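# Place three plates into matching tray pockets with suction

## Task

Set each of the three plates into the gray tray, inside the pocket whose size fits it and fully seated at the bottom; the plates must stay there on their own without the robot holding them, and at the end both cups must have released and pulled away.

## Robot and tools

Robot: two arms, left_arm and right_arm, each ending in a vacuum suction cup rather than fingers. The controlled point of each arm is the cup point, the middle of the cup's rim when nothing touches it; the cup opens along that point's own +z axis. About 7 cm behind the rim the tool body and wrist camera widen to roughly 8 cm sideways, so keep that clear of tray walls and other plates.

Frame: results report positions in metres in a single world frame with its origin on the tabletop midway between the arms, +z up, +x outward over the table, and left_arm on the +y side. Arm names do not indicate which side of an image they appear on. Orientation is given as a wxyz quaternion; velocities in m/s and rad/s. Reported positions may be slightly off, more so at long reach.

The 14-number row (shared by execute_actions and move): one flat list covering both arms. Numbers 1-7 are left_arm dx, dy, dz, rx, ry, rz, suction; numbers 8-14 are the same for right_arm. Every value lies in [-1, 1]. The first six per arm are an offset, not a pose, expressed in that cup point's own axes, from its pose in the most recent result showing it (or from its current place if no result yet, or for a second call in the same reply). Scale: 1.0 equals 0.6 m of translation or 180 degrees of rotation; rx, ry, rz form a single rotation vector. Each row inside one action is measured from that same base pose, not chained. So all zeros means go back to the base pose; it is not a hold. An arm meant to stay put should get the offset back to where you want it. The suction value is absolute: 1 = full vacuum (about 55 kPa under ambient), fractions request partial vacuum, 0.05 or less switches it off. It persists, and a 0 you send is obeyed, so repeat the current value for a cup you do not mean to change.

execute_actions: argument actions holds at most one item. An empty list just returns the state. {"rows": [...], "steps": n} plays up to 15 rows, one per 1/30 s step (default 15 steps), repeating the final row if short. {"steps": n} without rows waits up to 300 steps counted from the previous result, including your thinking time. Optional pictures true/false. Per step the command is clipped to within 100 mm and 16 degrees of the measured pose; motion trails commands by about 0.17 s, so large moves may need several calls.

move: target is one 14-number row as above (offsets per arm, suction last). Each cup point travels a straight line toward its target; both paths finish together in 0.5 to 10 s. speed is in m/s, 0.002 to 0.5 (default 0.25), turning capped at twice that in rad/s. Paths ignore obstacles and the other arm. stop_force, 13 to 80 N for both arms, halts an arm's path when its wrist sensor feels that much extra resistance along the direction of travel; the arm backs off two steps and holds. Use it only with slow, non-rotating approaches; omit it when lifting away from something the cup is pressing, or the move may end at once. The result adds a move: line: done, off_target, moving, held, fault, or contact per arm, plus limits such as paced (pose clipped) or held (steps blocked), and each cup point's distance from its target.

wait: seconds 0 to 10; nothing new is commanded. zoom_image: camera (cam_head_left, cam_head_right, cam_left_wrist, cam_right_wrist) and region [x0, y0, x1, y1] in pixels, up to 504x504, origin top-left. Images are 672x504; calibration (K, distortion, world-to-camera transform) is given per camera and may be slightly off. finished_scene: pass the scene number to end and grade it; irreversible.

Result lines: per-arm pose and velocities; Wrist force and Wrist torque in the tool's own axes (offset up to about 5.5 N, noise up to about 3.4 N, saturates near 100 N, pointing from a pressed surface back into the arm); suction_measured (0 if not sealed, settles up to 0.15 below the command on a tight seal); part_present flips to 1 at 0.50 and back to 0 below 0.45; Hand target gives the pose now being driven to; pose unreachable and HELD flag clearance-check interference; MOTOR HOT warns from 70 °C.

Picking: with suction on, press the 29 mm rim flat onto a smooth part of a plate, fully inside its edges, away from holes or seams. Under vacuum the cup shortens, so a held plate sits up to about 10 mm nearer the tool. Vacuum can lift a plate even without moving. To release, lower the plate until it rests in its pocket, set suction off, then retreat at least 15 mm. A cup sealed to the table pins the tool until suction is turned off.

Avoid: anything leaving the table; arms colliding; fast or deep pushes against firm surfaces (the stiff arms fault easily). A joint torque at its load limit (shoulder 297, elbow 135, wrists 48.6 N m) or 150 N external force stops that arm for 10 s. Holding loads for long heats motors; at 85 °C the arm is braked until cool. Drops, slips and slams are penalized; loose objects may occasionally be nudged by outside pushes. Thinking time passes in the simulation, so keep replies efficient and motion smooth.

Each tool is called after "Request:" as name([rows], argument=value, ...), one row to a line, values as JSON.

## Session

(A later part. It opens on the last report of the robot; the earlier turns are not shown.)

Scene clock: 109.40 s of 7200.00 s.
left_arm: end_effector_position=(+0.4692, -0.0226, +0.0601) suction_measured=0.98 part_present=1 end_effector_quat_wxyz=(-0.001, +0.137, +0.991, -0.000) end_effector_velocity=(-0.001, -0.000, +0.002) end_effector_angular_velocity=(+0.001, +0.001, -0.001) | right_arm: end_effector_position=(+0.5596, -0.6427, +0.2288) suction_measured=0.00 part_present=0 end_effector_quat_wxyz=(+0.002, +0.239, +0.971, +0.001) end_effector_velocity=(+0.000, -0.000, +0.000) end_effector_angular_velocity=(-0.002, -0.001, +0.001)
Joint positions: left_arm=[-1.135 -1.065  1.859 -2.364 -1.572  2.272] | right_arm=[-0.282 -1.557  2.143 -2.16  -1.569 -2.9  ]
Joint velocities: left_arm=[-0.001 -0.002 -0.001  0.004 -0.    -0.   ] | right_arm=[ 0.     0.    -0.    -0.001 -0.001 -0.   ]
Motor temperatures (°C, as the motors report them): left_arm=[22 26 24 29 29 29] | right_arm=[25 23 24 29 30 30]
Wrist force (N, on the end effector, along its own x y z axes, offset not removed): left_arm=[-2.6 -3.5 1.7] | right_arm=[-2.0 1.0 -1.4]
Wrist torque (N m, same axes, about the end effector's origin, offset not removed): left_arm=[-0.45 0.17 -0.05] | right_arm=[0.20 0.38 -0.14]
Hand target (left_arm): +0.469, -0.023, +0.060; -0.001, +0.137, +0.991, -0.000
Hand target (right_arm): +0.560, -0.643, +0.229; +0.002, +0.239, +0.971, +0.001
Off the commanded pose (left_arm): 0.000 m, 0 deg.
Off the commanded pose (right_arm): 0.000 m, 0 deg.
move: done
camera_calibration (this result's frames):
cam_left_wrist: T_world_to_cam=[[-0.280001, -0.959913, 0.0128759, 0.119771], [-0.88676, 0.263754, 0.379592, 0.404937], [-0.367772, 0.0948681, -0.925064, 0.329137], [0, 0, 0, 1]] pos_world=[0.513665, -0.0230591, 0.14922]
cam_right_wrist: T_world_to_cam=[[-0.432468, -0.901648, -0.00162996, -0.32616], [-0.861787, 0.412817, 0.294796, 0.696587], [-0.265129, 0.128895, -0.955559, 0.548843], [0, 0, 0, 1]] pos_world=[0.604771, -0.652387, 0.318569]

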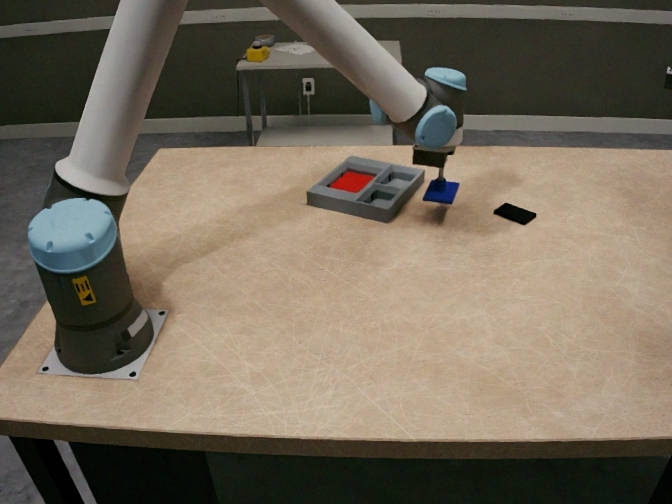

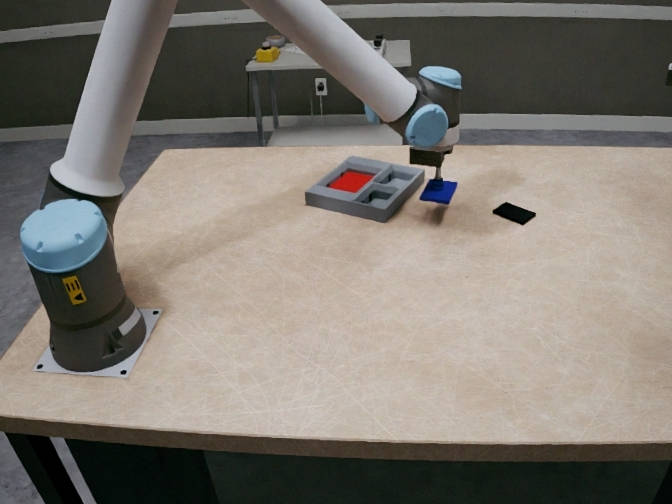

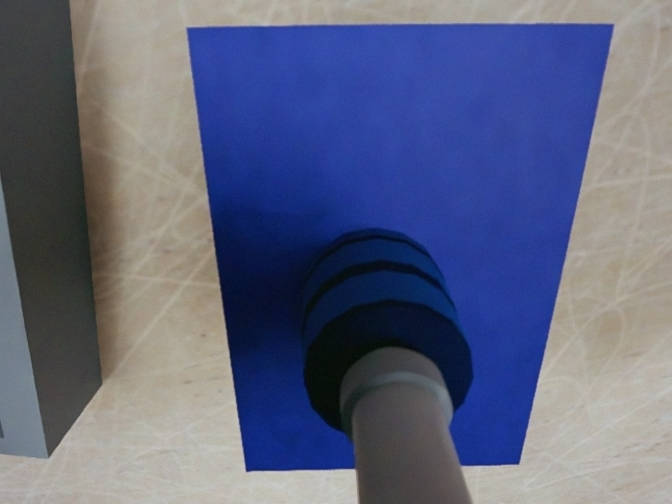

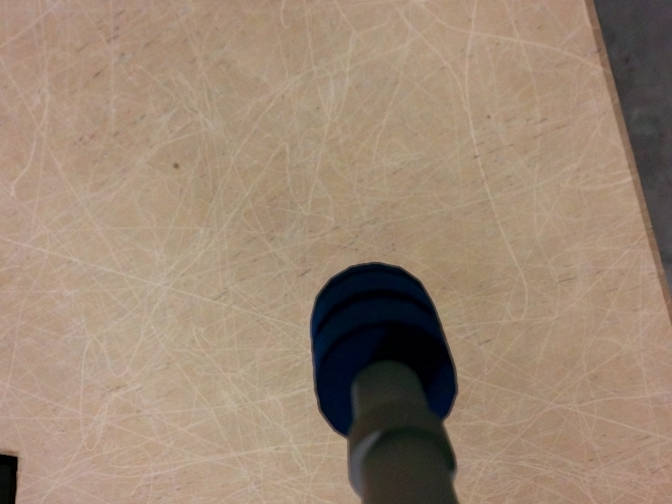

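Request:
move(target=[-0.1784,0.2278,0,0,0,0.05,1,0,0,0,0,0,0,0])

Request:
move(target=[0,0,0.048,0,0,0,1,0,0,0,0,0,0,0], speed=0.03, stop_force=13)

Scene clock: 112.70 s of 7200.00 s.
left_arm: end_effector_position=(+0.6093, +0.0796, +0.0601) suction_measured=0.99 part_present=1 end_effector_quat_wxyz=(-0.000, +0.214, +0.977, -0.000) end_effector_velocity=(+0.002, +0.001, +0.000) end_effector_angular_velocity=(+0.000, +0.001, -0.003) | right_arm: end_effector_position=(+0.5596, -0.6427, +0.2288) suction_measured=0.00 part_present=0 end_effector_quat_wxyz=(+0.002, +0.239, +0.971, +0.001) end_effector_velocity=(+0.000, -0.000, +0.000) end_effector_angular_velocity=(-0.000, -0.000, +0.000)
Joint positions: left_arm=[-0.926 -1.042  1.819 -2.347 -1.572  2.638] | right_arm=[-0.282 -1.557  2.143 -2.16  -1.569 -2.9  ]
Joint velocities: left_arm=[ 0.003  0.001 -0.002  0.002 -0.001  0.006] | right_arm=[ 0. -0. -0. -0. -0. -0.]
Motor temperatures (°C, as the motors report them): left_arm=[22 26 24 29 29 29] | right_arm=[25 23 24 29 30 30]
Wrist force (N, on the end effector, along its own x y z axes, offset not removed): left_arm=[-2.0 -1.8 -1.2] | right_arm=[-0.8 -0.1 0.6]
Wrist torque (N m, same axes, about the end effector's origin, offset not removed): left_arm=[-0.18 0.15 -0.18] | right_arm=[-0.01 0.30 -0.15]
Hand target (left_arm): +0.610, +0.080, +0.060; -0.000, +0.214, +0.977, -0.000
Hand target (right_arm): +0.560, -0.643, +0.229; +0.002, +0.239, +0.971, +0.001
Off the commanded pose (left_arm): 0.000 m, 0 deg.
Off the commanded pose (right_arm): 0.000 m, 0 deg.
move: done
camera_calibration (this result's frames):
cam_left_wrist: T_world_to_cam=[[-0.426448, -0.904415, 0.0132403, 0.341893], [-0.834752, 0.399154, 0.379297, 0.459753], [-0.348327, 0.150698, -0.92518, 0.354682], [0, 0, 0, 1]] pos_world=[0.653125, 0.0722512, 0.149235]
cam_right_wrist: T_world_to_cam=[[-0.432468, -0.901648, -0.00163, -0.32616], [-0.861787, 0.412817, 0.294796, 0.696588], [-0.265129, 0.128895, -0.955559, 0.548843], [0, 0, 0, 1]] pos_world=[0.604771, -0.652387, 0.318569]

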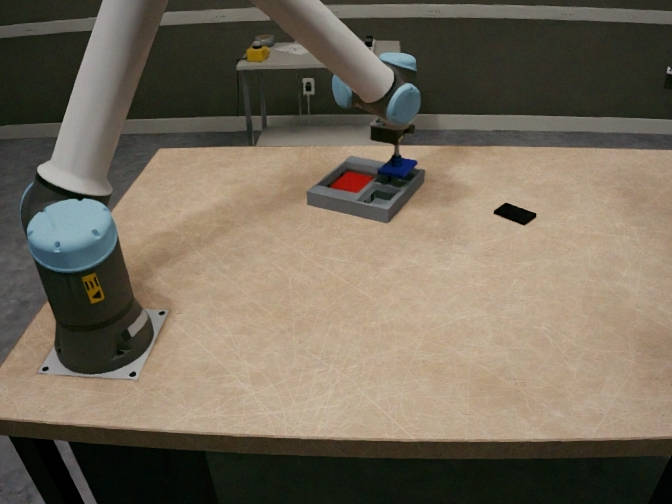

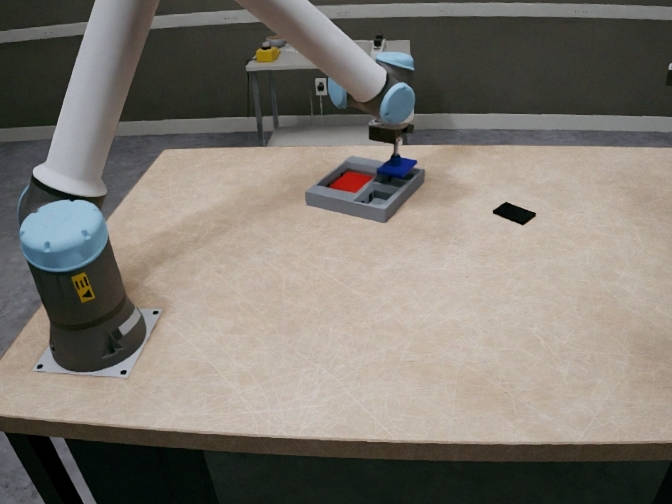

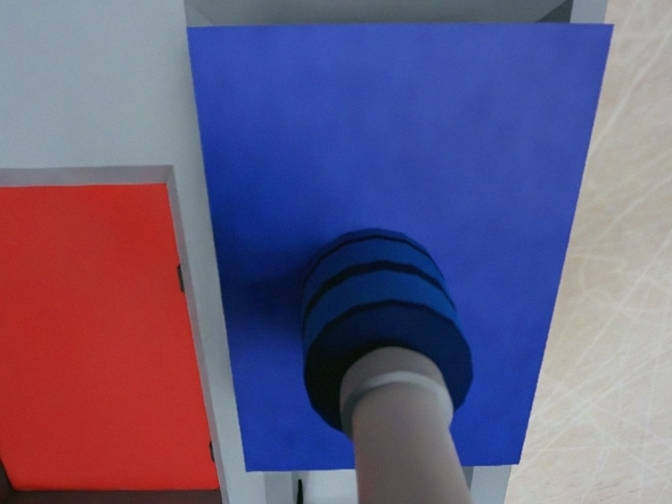

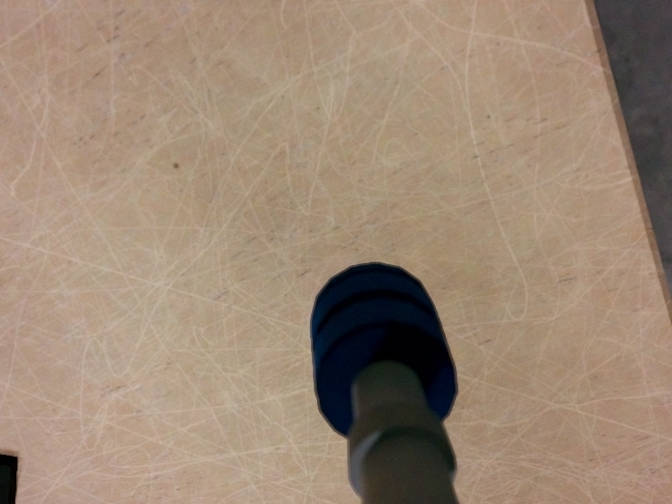

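Scene clock: 114.00 s of 7200.00 s.
left_arm: end_effector_position=(+0.6093, +0.0796, +0.0315) suction_measured=0.99 part_present=1 end_effector_quat_wxyz=(-0.000, +0.214, +0.977, -0.000) end_effector_velocity=(+0.000, +0.000, -0.002) end_effector_angular_velocity=(-0.000, -0.001, +0.000) | right_arm: end_effector_position=(+0.5596, -0.6427, +0.2288) suction_measured=0.00 part_present=0 end_effector_quat_wxyz=(+0.002, +0.239, +0.971, +0.001) end_effector_velocity=(+0.001, -0.000, +0.001) end_effector_angular_velocity=(-0.001, -0.001, +0.000)
Joint positions: left_arm=[-0.926 -1.007  1.828 -2.391 -1.572  2.638] | right_arm=[-0.282 -1.557  2.143 -2.16  -1.569 -2.9  ]
Joint velocities: left_arm=[ 0.     0.003  0.001 -0.005  0.001 -0.   ] | right_arm=[ 0.     0.    -0.002  0.001 -0.    -0.   ]
Motor temperatures (°C, as the motors report them): left_arm=[22 26 24 29 29 29] | right_arm=[25 23 24 29 30 30]
Wrist force (N, on the end effector, along its own x y z axes, offset not removed): left_arm=[-1.3 -5.7 1.0] | right_arm=[-3.2 -1.4 0.1]
Wrist torque (N m, same axes, about the end effector's origin, offset not removed): left_arm=[-0.72 0.06 0.11] | right_arm=[-0.06 0.55 -0.12]
Hand target (left_arm): +0.609, +0.080, +0.031; -0.000, +0.214, +0.977, -0.000
Hand target (right_arm): +0.560, -0.643, +0.229; +0.002, +0.239, +0.971, +0.001
Off the commanded pose (left_arm): 0.000 m, 0 deg.
Off the commanded pose (right_arm): 0.000 m, 0 deg.
move: done
camera_calibration (this result's frames):
cam_left_wrist: T_world_to_cam=[[-0.426448, -0.904415, 0.0132498, 0.342269], [-0.834746, 0.399155, 0.379307, 0.470578], [-0.34834, 0.150695, -0.925176, 0.328278], [0, 0, 0, 1]] pos_world=[0.653126, 0.07225, 0.120686]
cam_right_wrist: T_world_to_cam=[[-0.432468, -0.901648, -0.00163017, -0.32616], [-0.861787, 0.412817, 0.294796, 0.696588], [-0.265129, 0.128895, -0.955559, 0.548843], [0, 0, 0, 1]] pos_world=[0.604771, -0.652387, 0.318569]

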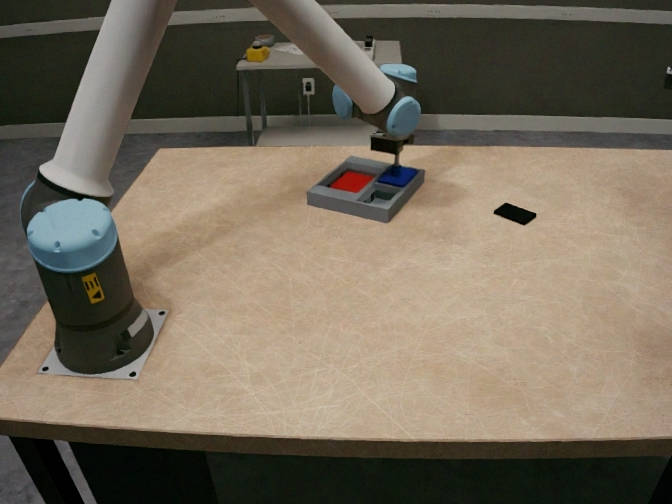

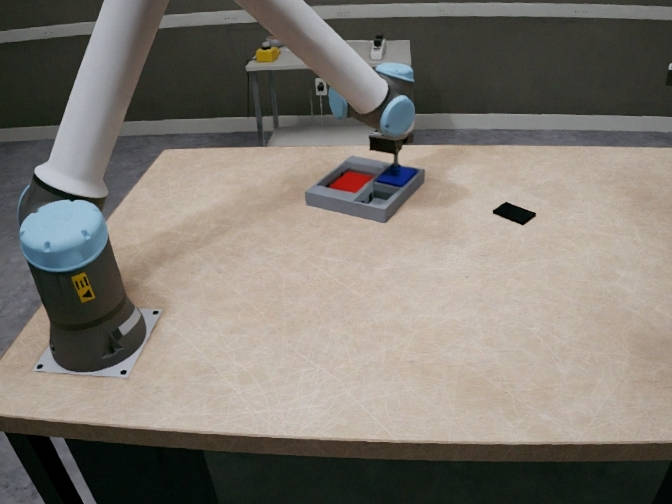

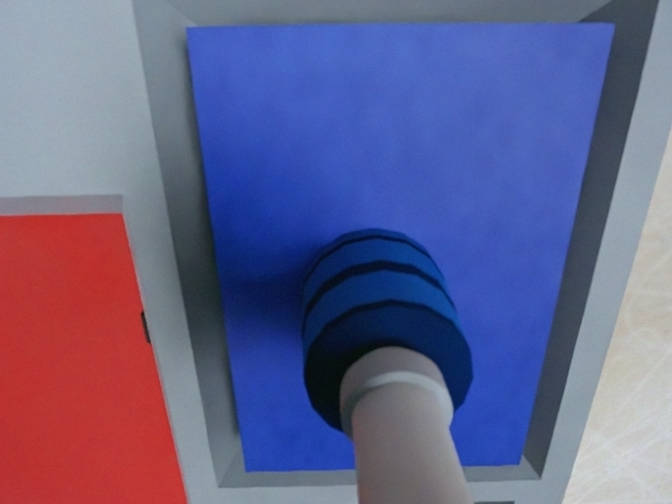

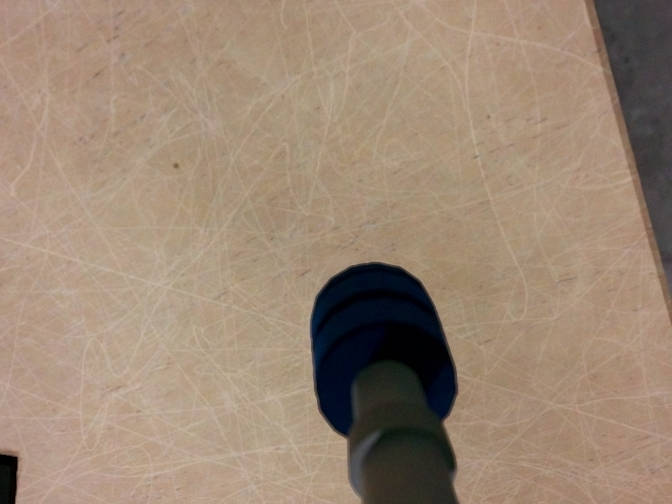

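Request:
move(target=[-0.0015,0.0018,0,0,0,0,1,0,0,0,0,0,0,0], speed=0.01)

Request:
move(target=[0,0,0.042,0,0,0,1,0,0,0,0,0,0,0], speed=0.012, stop_force=25)

Request:
move(target=[0,0,0.01,0,0,0,1,0,0,0,0,0,0,0], speed=0.003, stop_force=16)

Scene clock: 119.07 s of 7200.00 s.
left_arm: end_effector_position=(+0.6105, +0.0802, +0.0315) suction_measured=1.00 part_present=1 end_effector_quat_wxyz=(-0.000, +0.214, +0.977, -0.000) end_effector_velocity=(+0.000, +0.000, +0.000) end_effector_angular_velocity=(-0.000, +0.001, -0.000) | right_arm: end_effector_position=(+0.5596, -0.6427, +0.2288) suction_measured=0.00 part_present=0 end_effector_quat_wxyz=(+0.002, +0.239, +0.971, +0.001) end_effector_velocity=(+0.000, -0.000, +0.000) end_effector_angular_velocity=(+0.000, -0.000, -0.000)
Joint positions: left_arm=[-0.925 -1.007  1.827 -2.391 -1.572  2.64 ] | right_arm=[-0.282 -1.557  2.143 -2.16  -1.569 -2.9  ]
Joint velocities: left_arm=[ 0.001 -0.    -0.     0.001 -0.001  0.001] | right_arm=[-0. -0. -0.  0.  0.  0.]
Motor temperatures (°C, as the motors report them): left_arm=[22 26 24 29 29 29] | right_arm=[25 23 24 29 30 30]
Wrist force (N, on the end effector, along its own x y z axes, offset not removed): left_arm=[-2.7 -1.1 -3.6] | right_arm=[-2.1 0.9 1.2]
Wrist torque (N m, same axes, about the end effector's origin, offset not removed): left_arm=[-0.16 0.20 -0.07] | right_arm=[0.14 0.46 -0.22]
Hand target (left_arm): +0.611, +0.080, +0.032; -0.000, +0.214, +0.977, -0.000
Hand target (right_arm): +0.560, -0.643, +0.229; +0.002, +0.239, +0.971, +0.001
Off the commanded pose (left_arm): 0.000 m, 0 deg.
Off the commanded pose (right_arm): 0.000 m, 0 deg.
move: done
camera_calibration (this result's frames):
cam_left_wrist: T_world_to_cam=[[-0.426446, -0.904416, 0.013244, 0.343303], [-0.834755, 0.399153, 0.379291, 0.471369], [-0.348323, 0.150691, -0.925183, 0.328586], [0, 0, 0, 1]] pos_world=[0.654331, 0.0728251, 0.12067]
cam_right_wrist: T_world_to_cam=[[-0.432468, -0.901648, -0.00163023, -0.32616], [-0.861787, 0.412817, 0.294796, 0.696587], [-0.265129, 0.128895, -0.955559, 0.548843], [0, 0, 0, 1]] pos_world=[0.604771, -0.652387, 0.318569]

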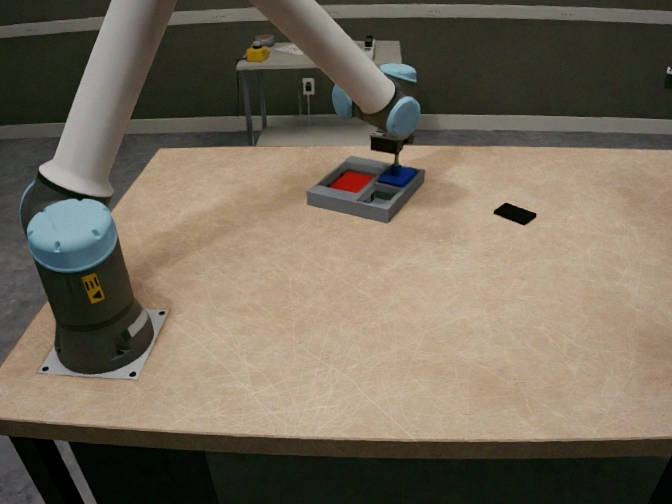

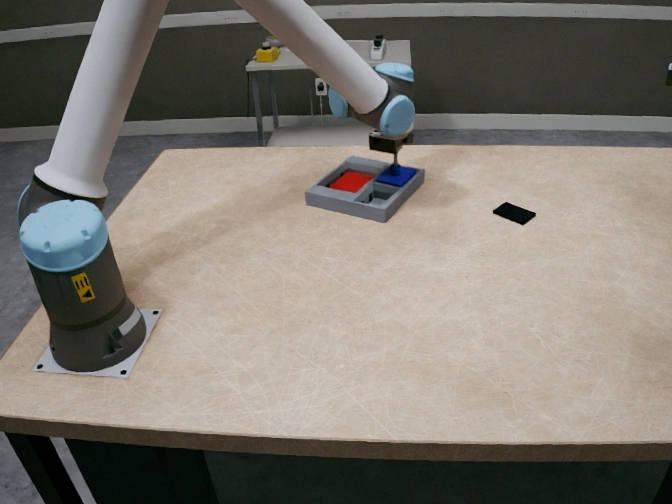

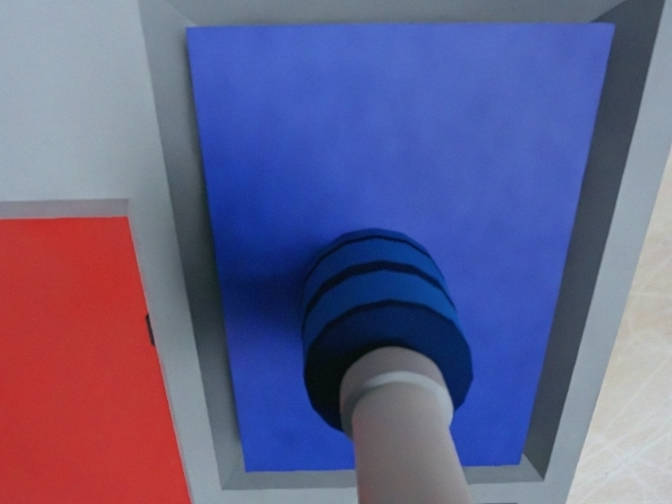

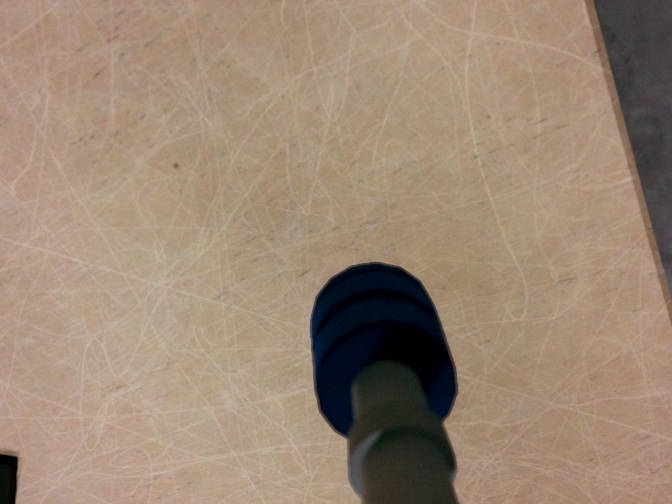

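Scene clock: 121.40 s of 7200.00 s.
left_arm: end_effector_position=(+0.6106, +0.0802, +0.0066) suction_measured=0.99 part_present=1 end_effector_quat_wxyz=(-0.000, +0.214, +0.977, -0.000) end_effector_velocity=(+0.000, +0.000, -0.002) end_effector_angular_velocity=(-0.001, -0.000, +0.001) | right_arm: end_effector_position=(+0.5596, -0.6427, +0.2288) suction_measured=0.00 part_present=0 end_effector_quat_wxyz=(+0.002, +0.239, +0.971, +0.001) end_effector_velocity=(+0.000, +0.000, +0.000) end_effector_angular_velocity=(+0.001, -0.001, -0.001)
Joint positions: left_arm=[-0.925 -0.976  1.833 -2.429 -1.572  2.64 ] | right_arm=[-0.282 -1.557  2.143 -2.16  -1.569 -2.9  ]
Joint velocities: left_arm=[ 0.     0.003  0.001 -0.005 -0.    -0.   ] | right_arm=[ 0.    -0.    -0.001 -0.     0.001  0.001]
Motor temperatures (°C, as the motors report them): left_arm=[22 26 24 29 29 29] | right_arm=[25 23 24 29 30 30]
Wrist force (N, on the end effector, along its own x y z axes, offset not removed): left_arm=[-10.2 -0.9 -4.1] | right_arm=[-4.3 0.5 0.6]
Wrist torque (N m, same axes, about the end effector's origin, offset not removed): left_arm=[0.00 0.63 -0.12] | right_arm=[0.14 0.66 -0.13]
Hand target (left_arm): +0.611, +0.080, +0.006; -0.000, +0.214, +0.977, -0.000
Hand target (right_arm): +0.560, -0.643, +0.229; +0.002, +0.239, +0.971, +0.001
Off the commanded pose (left_arm): 0.000 m, 0 deg.
Off the commanded pose (right_arm): 0.000 m, 0 deg.
move: done
camera_calibration (this result's frames):
cam_left_wrist: T_world_to_cam=[[-0.426459, -0.904409, 0.0132649, 0.343642], [-0.834759, 0.399179, 0.379255, 0.480838], [-0.348296, 0.150664, -0.925197, 0.305532], [0, 0, 0, 1]] pos_world=[0.654349, 0.0728198, 0.0957593]
cam_right_wrist: T_world_to_cam=[[-0.432468, -0.901648, -0.00163004, -0.32616], [-0.861787, 0.412817, 0.294796, 0.696588], [-0.265129, 0.128895, -0.955559, 0.548843], [0, 0, 0, 1]] pos_world=[0.604771, -0.652387, 0.318569]

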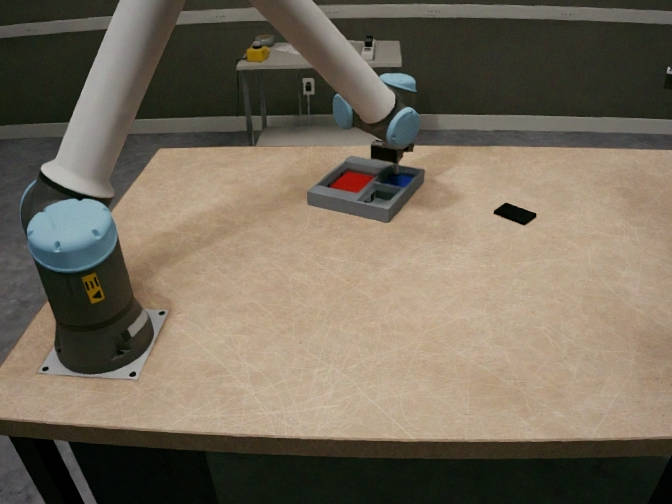

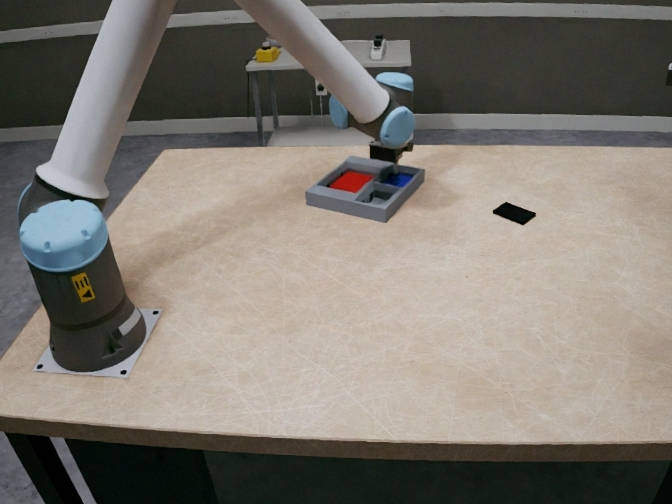

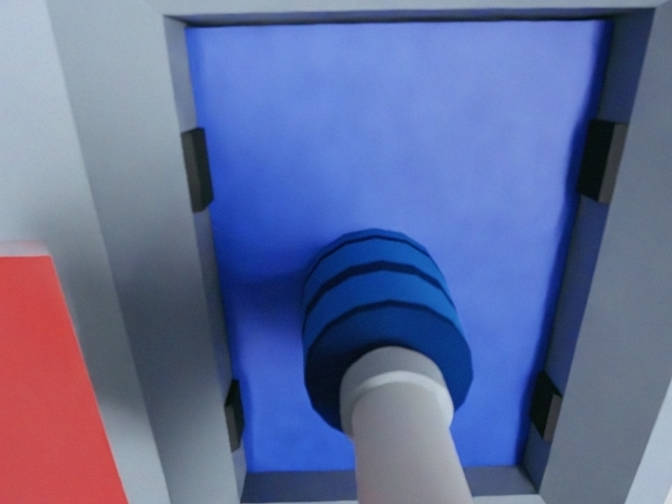

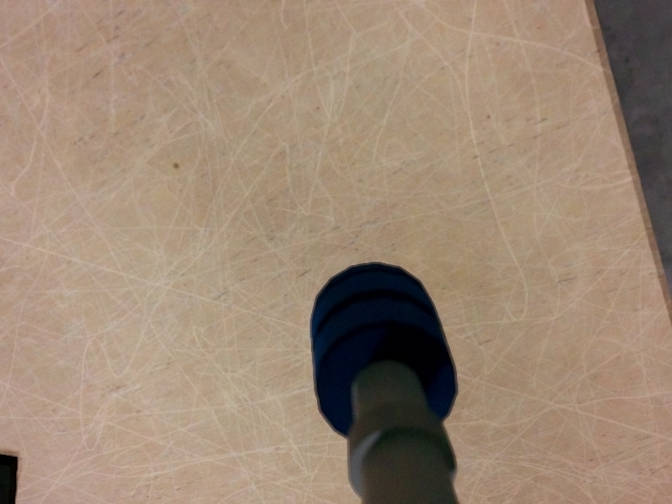

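Scene clock: 123.03 s of 7200.00 s.
left_arm: end_effector_position=(+0.6106, +0.0801, +0.0028) suction_measured=0.99 part_present=1 end_effector_quat_wxyz=(-0.000, +0.214, +0.977, -0.001) end_effector_velocity=(-0.000, +0.000, +0.001) end_effector_angular_velocity=(-0.000, +0.001, +0.000) | right_arm: end_effector_position=(+0.5596, -0.6427, +0.2288) suction_measured=0.00 part_present=0 end_effector_quat_wxyz=(+0.002, +0.239, +0.971, +0.001) end_effector_velocity=(+0.000, +0.000, +0.000) end_effector_angular_velocity=(+0.000, -0.000, -0.001)
Joint positions: left_arm=[-0.925 -0.971  1.834 -2.435 -1.572  2.64 ] | right_arm=[-0.282 -1.557  2.143 -2.16  -1.569 -2.9  ]
Joint velocities: left_arm=[ 0.    -0.001  0.     0.001 -0.001  0.   ] | right_arm=[ 0.    -0.    -0.    -0.     0.     0.001]
Motor temperatures (°C, as the motors report them): left_arm=[22 26 24 29 29 29] | right_arm=[25 23 24 29 30 30]
Wrist force (N, on the end effector, along its own x y z axes, offset not removed): left_arm=[5.0 4.2 -32.8] | right_arm=[-2.3 1.6 1.5]
Wrist torque (N m, same axes, about the end effector's origin, offset not removed): left_arm=[0.10 0.08 -0.04] | right_arm=[0.19 0.35 -0.17]
Hand target (left_arm): +0.611, +0.080, +0.003; -0.000, +0.214, +0.977, -0.000
Hand target (right_arm): +0.560, -0.643, +0.229; +0.002, +0.239, +0.971, +0.001
Off the commanded pose (left_arm): 0.002 m, 0 deg.
Off the commanded pose (right_arm): 0.000 m, 0 deg.
move: contact (left_arm)
camera_calibration (this result's frames):
cam_left_wrist: T_world_to_cam=[[-0.426463, -0.904406, 0.0133801, 0.343654], [-0.834813, 0.399254, 0.379056, 0.482351], [-0.348163, 0.150483, -0.925277, 0.302028], [0, 0, 0, 1]] pos_world=[0.654383, 0.0727718, 0.0920231]
cam_right_wrist: T_world_to_cam=[[-0.432468, -0.901648, -0.00162999, -0.32616], [-0.861787, 0.412817, 0.294796, 0.696587], [-0.265129, 0.128895, -0.955559, 0.548843], [0, 0, 0, 1]] pos_world=[0.604771, -0.652387, 0.318569]

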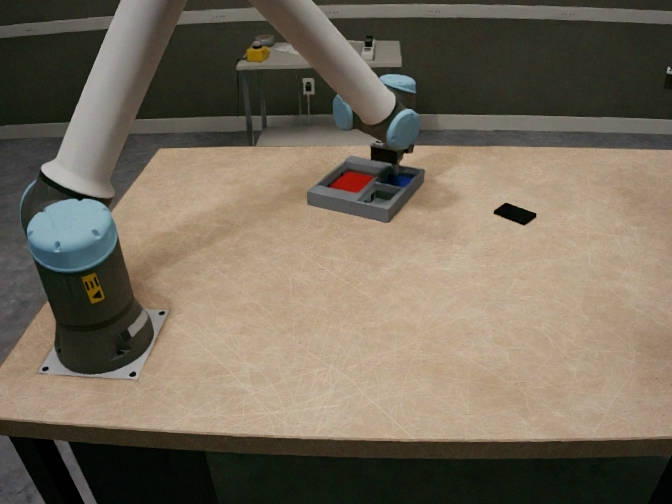

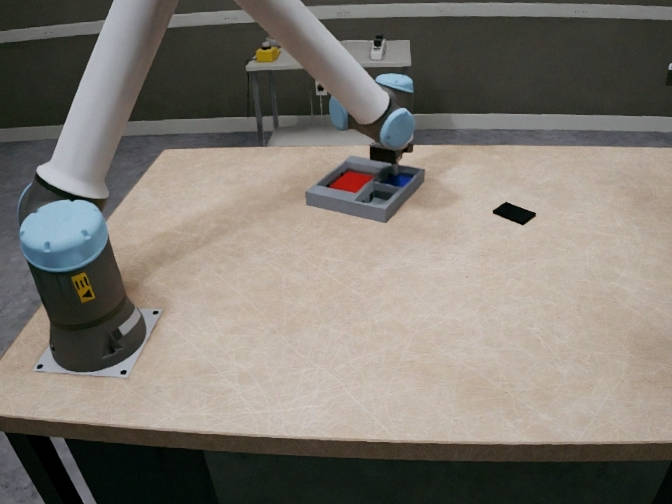

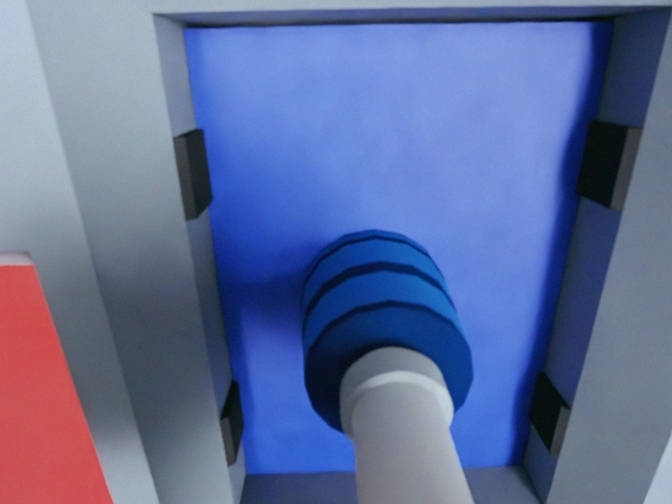

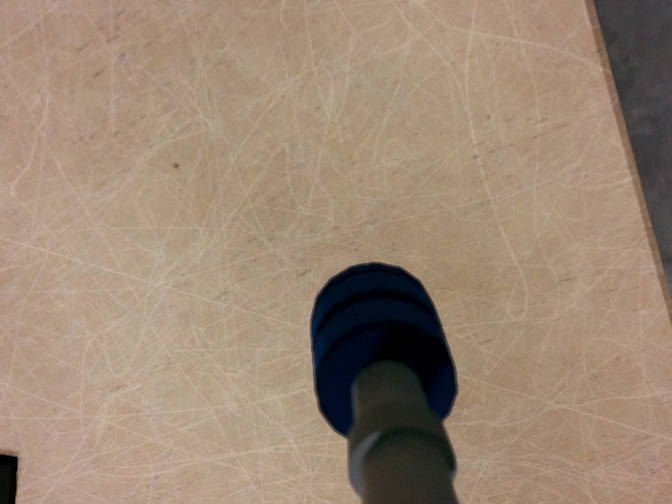

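Request:
execute_actions([
  {"rows":[[0,0,-0.002,0,0,0,0,0,0,0,0,0,0,0]],"steps":6},
], pictures=false)

Request:
move(target=[0,0,-0.11,0,0,0,0,0,0,0,0,0,0,0], speed=0.12)

Request:
move(target=[0.011,-0.533,0,0,0,-0.412,0,0,0,0,0,0,0,0], speed=0.35)

Scene clock: 126.47 s of 7200.00 s.
left_arm: end_effector_position=(+0.6105, +0.0802, +0.0036) suction_measured=0.00 part_present=0 end_effector_quat_wxyz=(-0.000, +0.214, +0.977, -0.000) end_effector_velocity=(-0.000, +0.001, +0.001) end_effector_angular_velocity=(+0.002, +0.001, +0.001) | right_arm: end_effector_position=(+0.5596, -0.6427, +0.2288) suction_measured=0.00 part_present=0 end_effector_quat_wxyz=(+0.002, +0.239, +0.971, +0.001) end_effector_velocity=(-0.000, +0.001, -0.000) end_effector_angular_velocity=(+0.003, -0.001, +0.000)
Joint positions: left_arm=[-0.925 -0.972  1.834 -2.433 -1.572  2.64 ] | right_arm=[-0.282 -1.557  2.143 -2.16  -1.569 -2.9  ]
Joint velocities: left_arm=[ 0.    -0.002  0.     0.004  0.    -0.   ] | right_arm=[ 0.     0.     0.001 -0.001  0.003 -0.   ]
Motor temperatures (°C, as the motors report them): left_arm=[22 26 24 29 29 29] | right_arm=[25 23 24 29 30 30]
Wrist force (N, on the end effector, along its own x y z axes, offset not removed): left_arm=[-4.8 -1.2 -7.7] | right_arm=[-4.1 1.7 0.4]
Wrist torque (N m, same axes, about the end effector's origin, offset not removed): left_arm=[-0.02 0.44 -0.07] | right_arm=[0.26 0.69 -0.17]
Hand target (left_arm): +0.611, +0.080, +0.004; -0.000, +0.214, +0.977, -0.001
Hand target (right_arm): +0.560, -0.643, +0.229; +0.002, +0.239, +0.971, +0.001
Off the commanded pose (left_arm): 0.000 m, 0 deg.
Off the commanded pose (right_arm): 0.000 m, 0 deg.
Steps of this call (steps 1 to 97: nothing new was sent; steps 98 to 103: all 6 steps of this action). Readings (end_effector_position | what the end effector reports):
98: left_arm (+0.6106, +0.0802, +0.0031) | right_arm (+0.5596, -0.6427, +0.2288) | left_arm suction_measured=0.01 part_present=0 | right_arm suction_measured=0.00 part_present=0
99: left_arm (+0.6106, +0.0802, +0.0032) | right_arm (+0.5596, -0.6427, +0.2288) | left_arm suction_measured=0.00 part_present=0 | right_arm suction_measured=0.00 part_present=0
101: left_arm (+0.6106, +0.0802, +0.0035) | right_arm (+0.5596, -0.6427, +0.2288) | left_arm suction_measured=0.00 part_present=0 | right_arm suction_measured=0.00 part_present=0
103: the state above

Scene clock: 127.73 s of 7200.00 s.
left_arm: end_effector_position=(+0.6106, +0.0802, +0.0697) suction_measured=0.00 part_present=0 end_effector_quat_wxyz=(-0.000, +0.214, +0.977, -0.000) end_effector_velocity=(+0.000, -0.000, +0.003) end_effector_angular_velocity=(-0.001, -0.001, +0.000) | right_arm: end_effector_position=(+0.5596, -0.6427, +0.2288) suction_measured=0.00 part_present=0 end_effector_quat_wxyz=(+0.002, +0.239, +0.971, +0.001) end_effector_velocity=(-0.000, +0.000, -0.000) end_effector_angular_velocity=(+0.000, +0.000, -0.000)
Joint positions: left_arm=[-0.925 -1.053  1.814 -2.332 -1.572  2.64 ] | right_arm=[-0.282 -1.557  2.143 -2.16  -1.569 -2.9  ]
Joint velocities: left_arm=[-0.    -0.003 -0.001  0.002  0.    -0.   ] | right_arm=[-0.  0. -0.  0.  0.  0.]
Motor temperatures (°C, as the motors report them): left_arm=[22 26 24 29 29 29] | right_arm=[25 23 24 29 30 30]
Wrist force (N, on the end effector, along its own x y z axes, offset not removed): left_arm=[1.5 0.6 0.4] | right_arm=[-2.2 1.5 0.2]
Wrist torque (N m, same axes, about the end effector's origin, offset not removed): left_arm=[0.13 -0.25 -0.05] | right_arm=[0.33 0.40 -0.10]
Hand target (left_arm): +0.611, +0.080, +0.070; -0.000, +0.214, +0.977, -0.000
Hand target (right_arm): +0.560, -0.643, +0.229; +0.002, +0.239, +0.971, +0.001
Off the commanded pose (left_arm): 0.000 m, 0 deg.
Off the commanded pose (right_arm): 0.000 m, 0 deg.
move: done
camera_calibration (this result's frames):
cam_left_wrist: T_world_to_cam=[[-0.426462, -0.904407, 0.0133215, 0.342797], [-0.834785, 0.399217, 0.379157, 0.456929], [-0.348231, 0.150575, -0.925236, 0.363894], [0, 0, 0, 1]] pos_world=[0.654347, 0.0728207, 0.158874]
cam_right_wrist: T_world_to_cam=[[-0.432469, -0.901648, -0.00163023, -0.32616], [-0.861787, 0.412817, 0.294796, 0.696588], [-0.265129, 0.128895, -0.955559, 0.548843], [0, 0, 0, 1]] pos_world=[0.604771, -0.652387, 0.318569]

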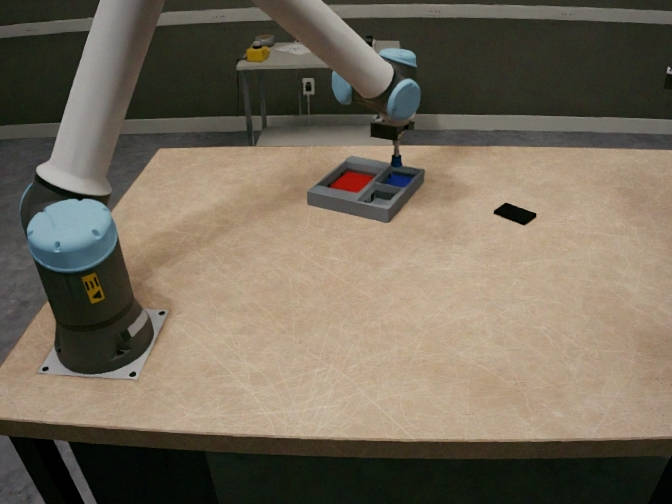

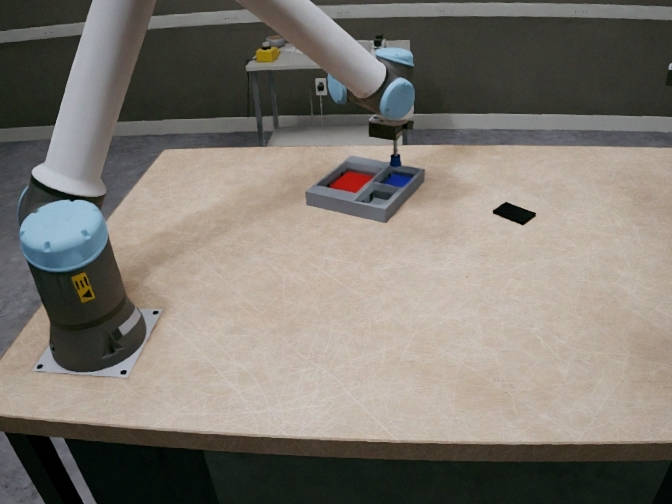

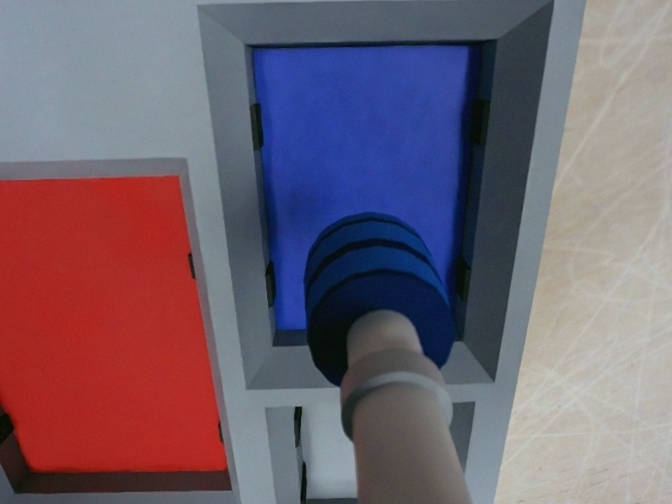

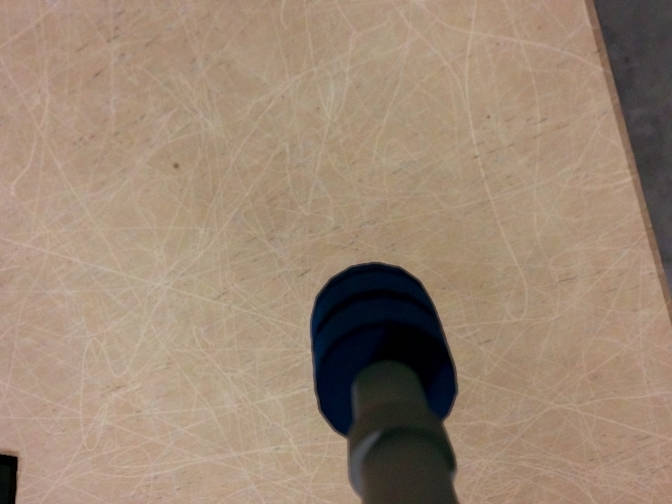

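Scene clock: 130.20 s of 7200.00 s.
left_arm: end_effector_position=(+0.4704, -0.2071, +0.0697) suction_measured=0.00 part_present=0 end_effector_quat_wxyz=(-0.001, -0.417, +0.909, -0.000) end_effector_velocity=(-0.001, -0.001, +0.000) end_effector_angular_velocity=(+0.002, +0.002, +0.010) | right_arm: end_effector_position=(+0.5596, -0.6427, +0.2288) suction_measured=0.00 part_present=0 end_effector_quat_wxyz=(+0.002, +0.239, +0.971, +0.001) end_effector_velocity=(-0.000, +0.001, -0.001) end_effector_angular_velocity=(+0.002, +0.000, +0.000)
Joint positions: left_arm=[-1.212 -0.878  1.501 -2.194 -1.572  1.059] | right_arm=[-0.282 -1.557  2.143 -2.16  -1.569 -2.9  ]
Joint velocities: left_arm=[-0.001  0.002 -0.004  0.005 -0.001 -0.012] | right_arm=[ 0.     0.     0.001 -0.     0.002 -0.   ]
Motor temperatures (°C, as the motors report them): left_arm=[22 26 24 29 29 29] | right_arm=[25 23 24 29 30 30]
Wrist force (N, on the end effector, along its own x y z axes, offset not removed): left_arm=[0.1 -0.3 -2.2] | right_arm=[-1.8 1.2 0.2]
Wrist torque (N m, same axes, about the end effector's origin, offset not removed): left_arm=[0.08 -0.11 -0.10] | right_arm=[0.17 0.43 -0.23]
Hand target (left_arm): +0.470, -0.207, +0.070; -0.001, -0.418, +0.908, +0.000
Hand target (right_arm): +0.560, -0.643, +0.229; +0.002, +0.239, +0.971, +0.001
Off the commanded pose (left_arm): 0.001 m, 0 deg.
Off the commanded pose (right_arm): 0.000 m, 0 deg.
move: done
camera_calibration (this result's frames):
cam_left_wrist: T_world_to_cam=[[0.752966, -0.657953, 0.0118369, -0.480416], [-0.612115, -0.693678, 0.379639, 0.123506], [-0.241574, -0.293101, -0.925059, 0.216256], [0, 0, 0, 1]] pos_world=[0.489578, -0.167033, 0.158848]
cam_right_wrist: T_world_to_cam=[[-0.432468, -0.901648, -0.0016301, -0.32616], [-0.861787, 0.412817, 0.294796, 0.696588], [-0.265129, 0.128895, -0.955559, 0.548843], [0, 0, 0, 1]] pos_world=[0.604771, -0.652387, 0.318569]

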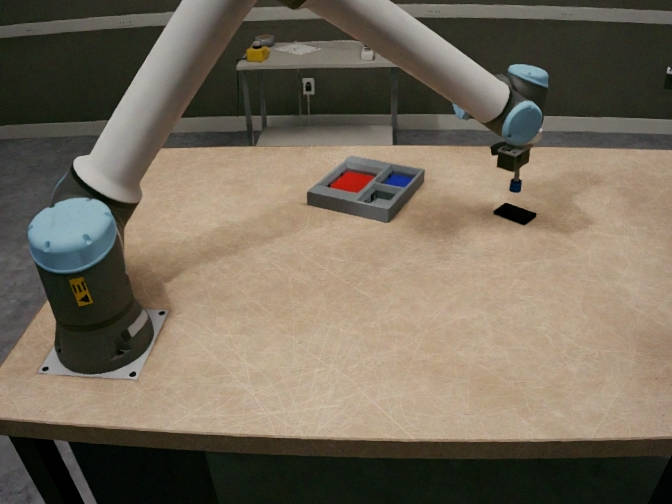

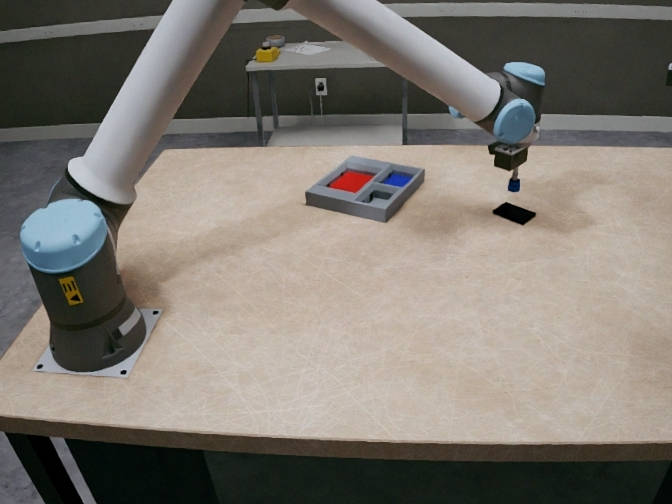

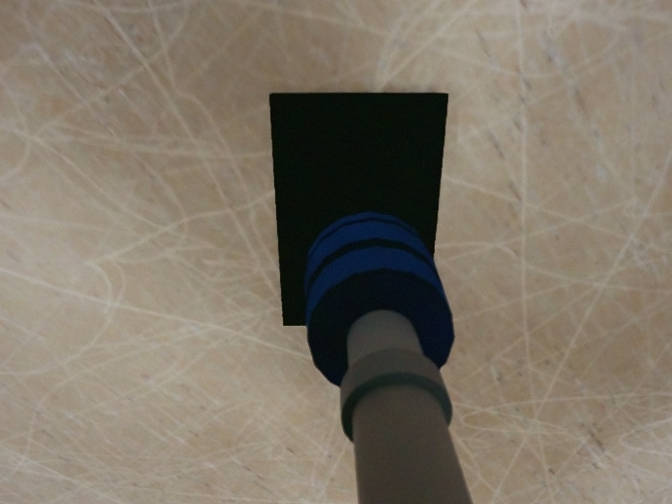

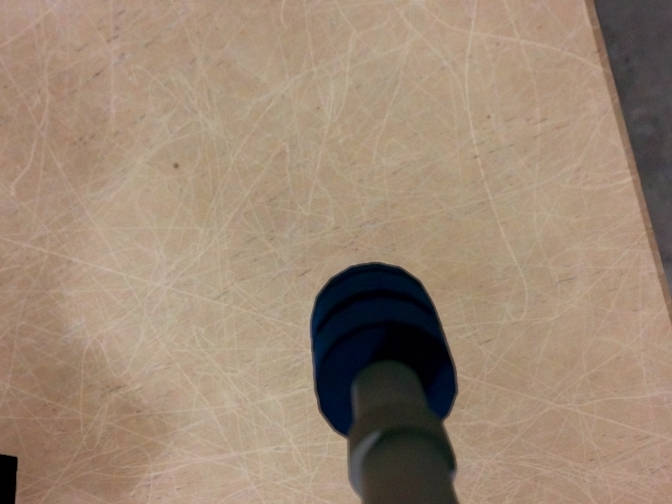

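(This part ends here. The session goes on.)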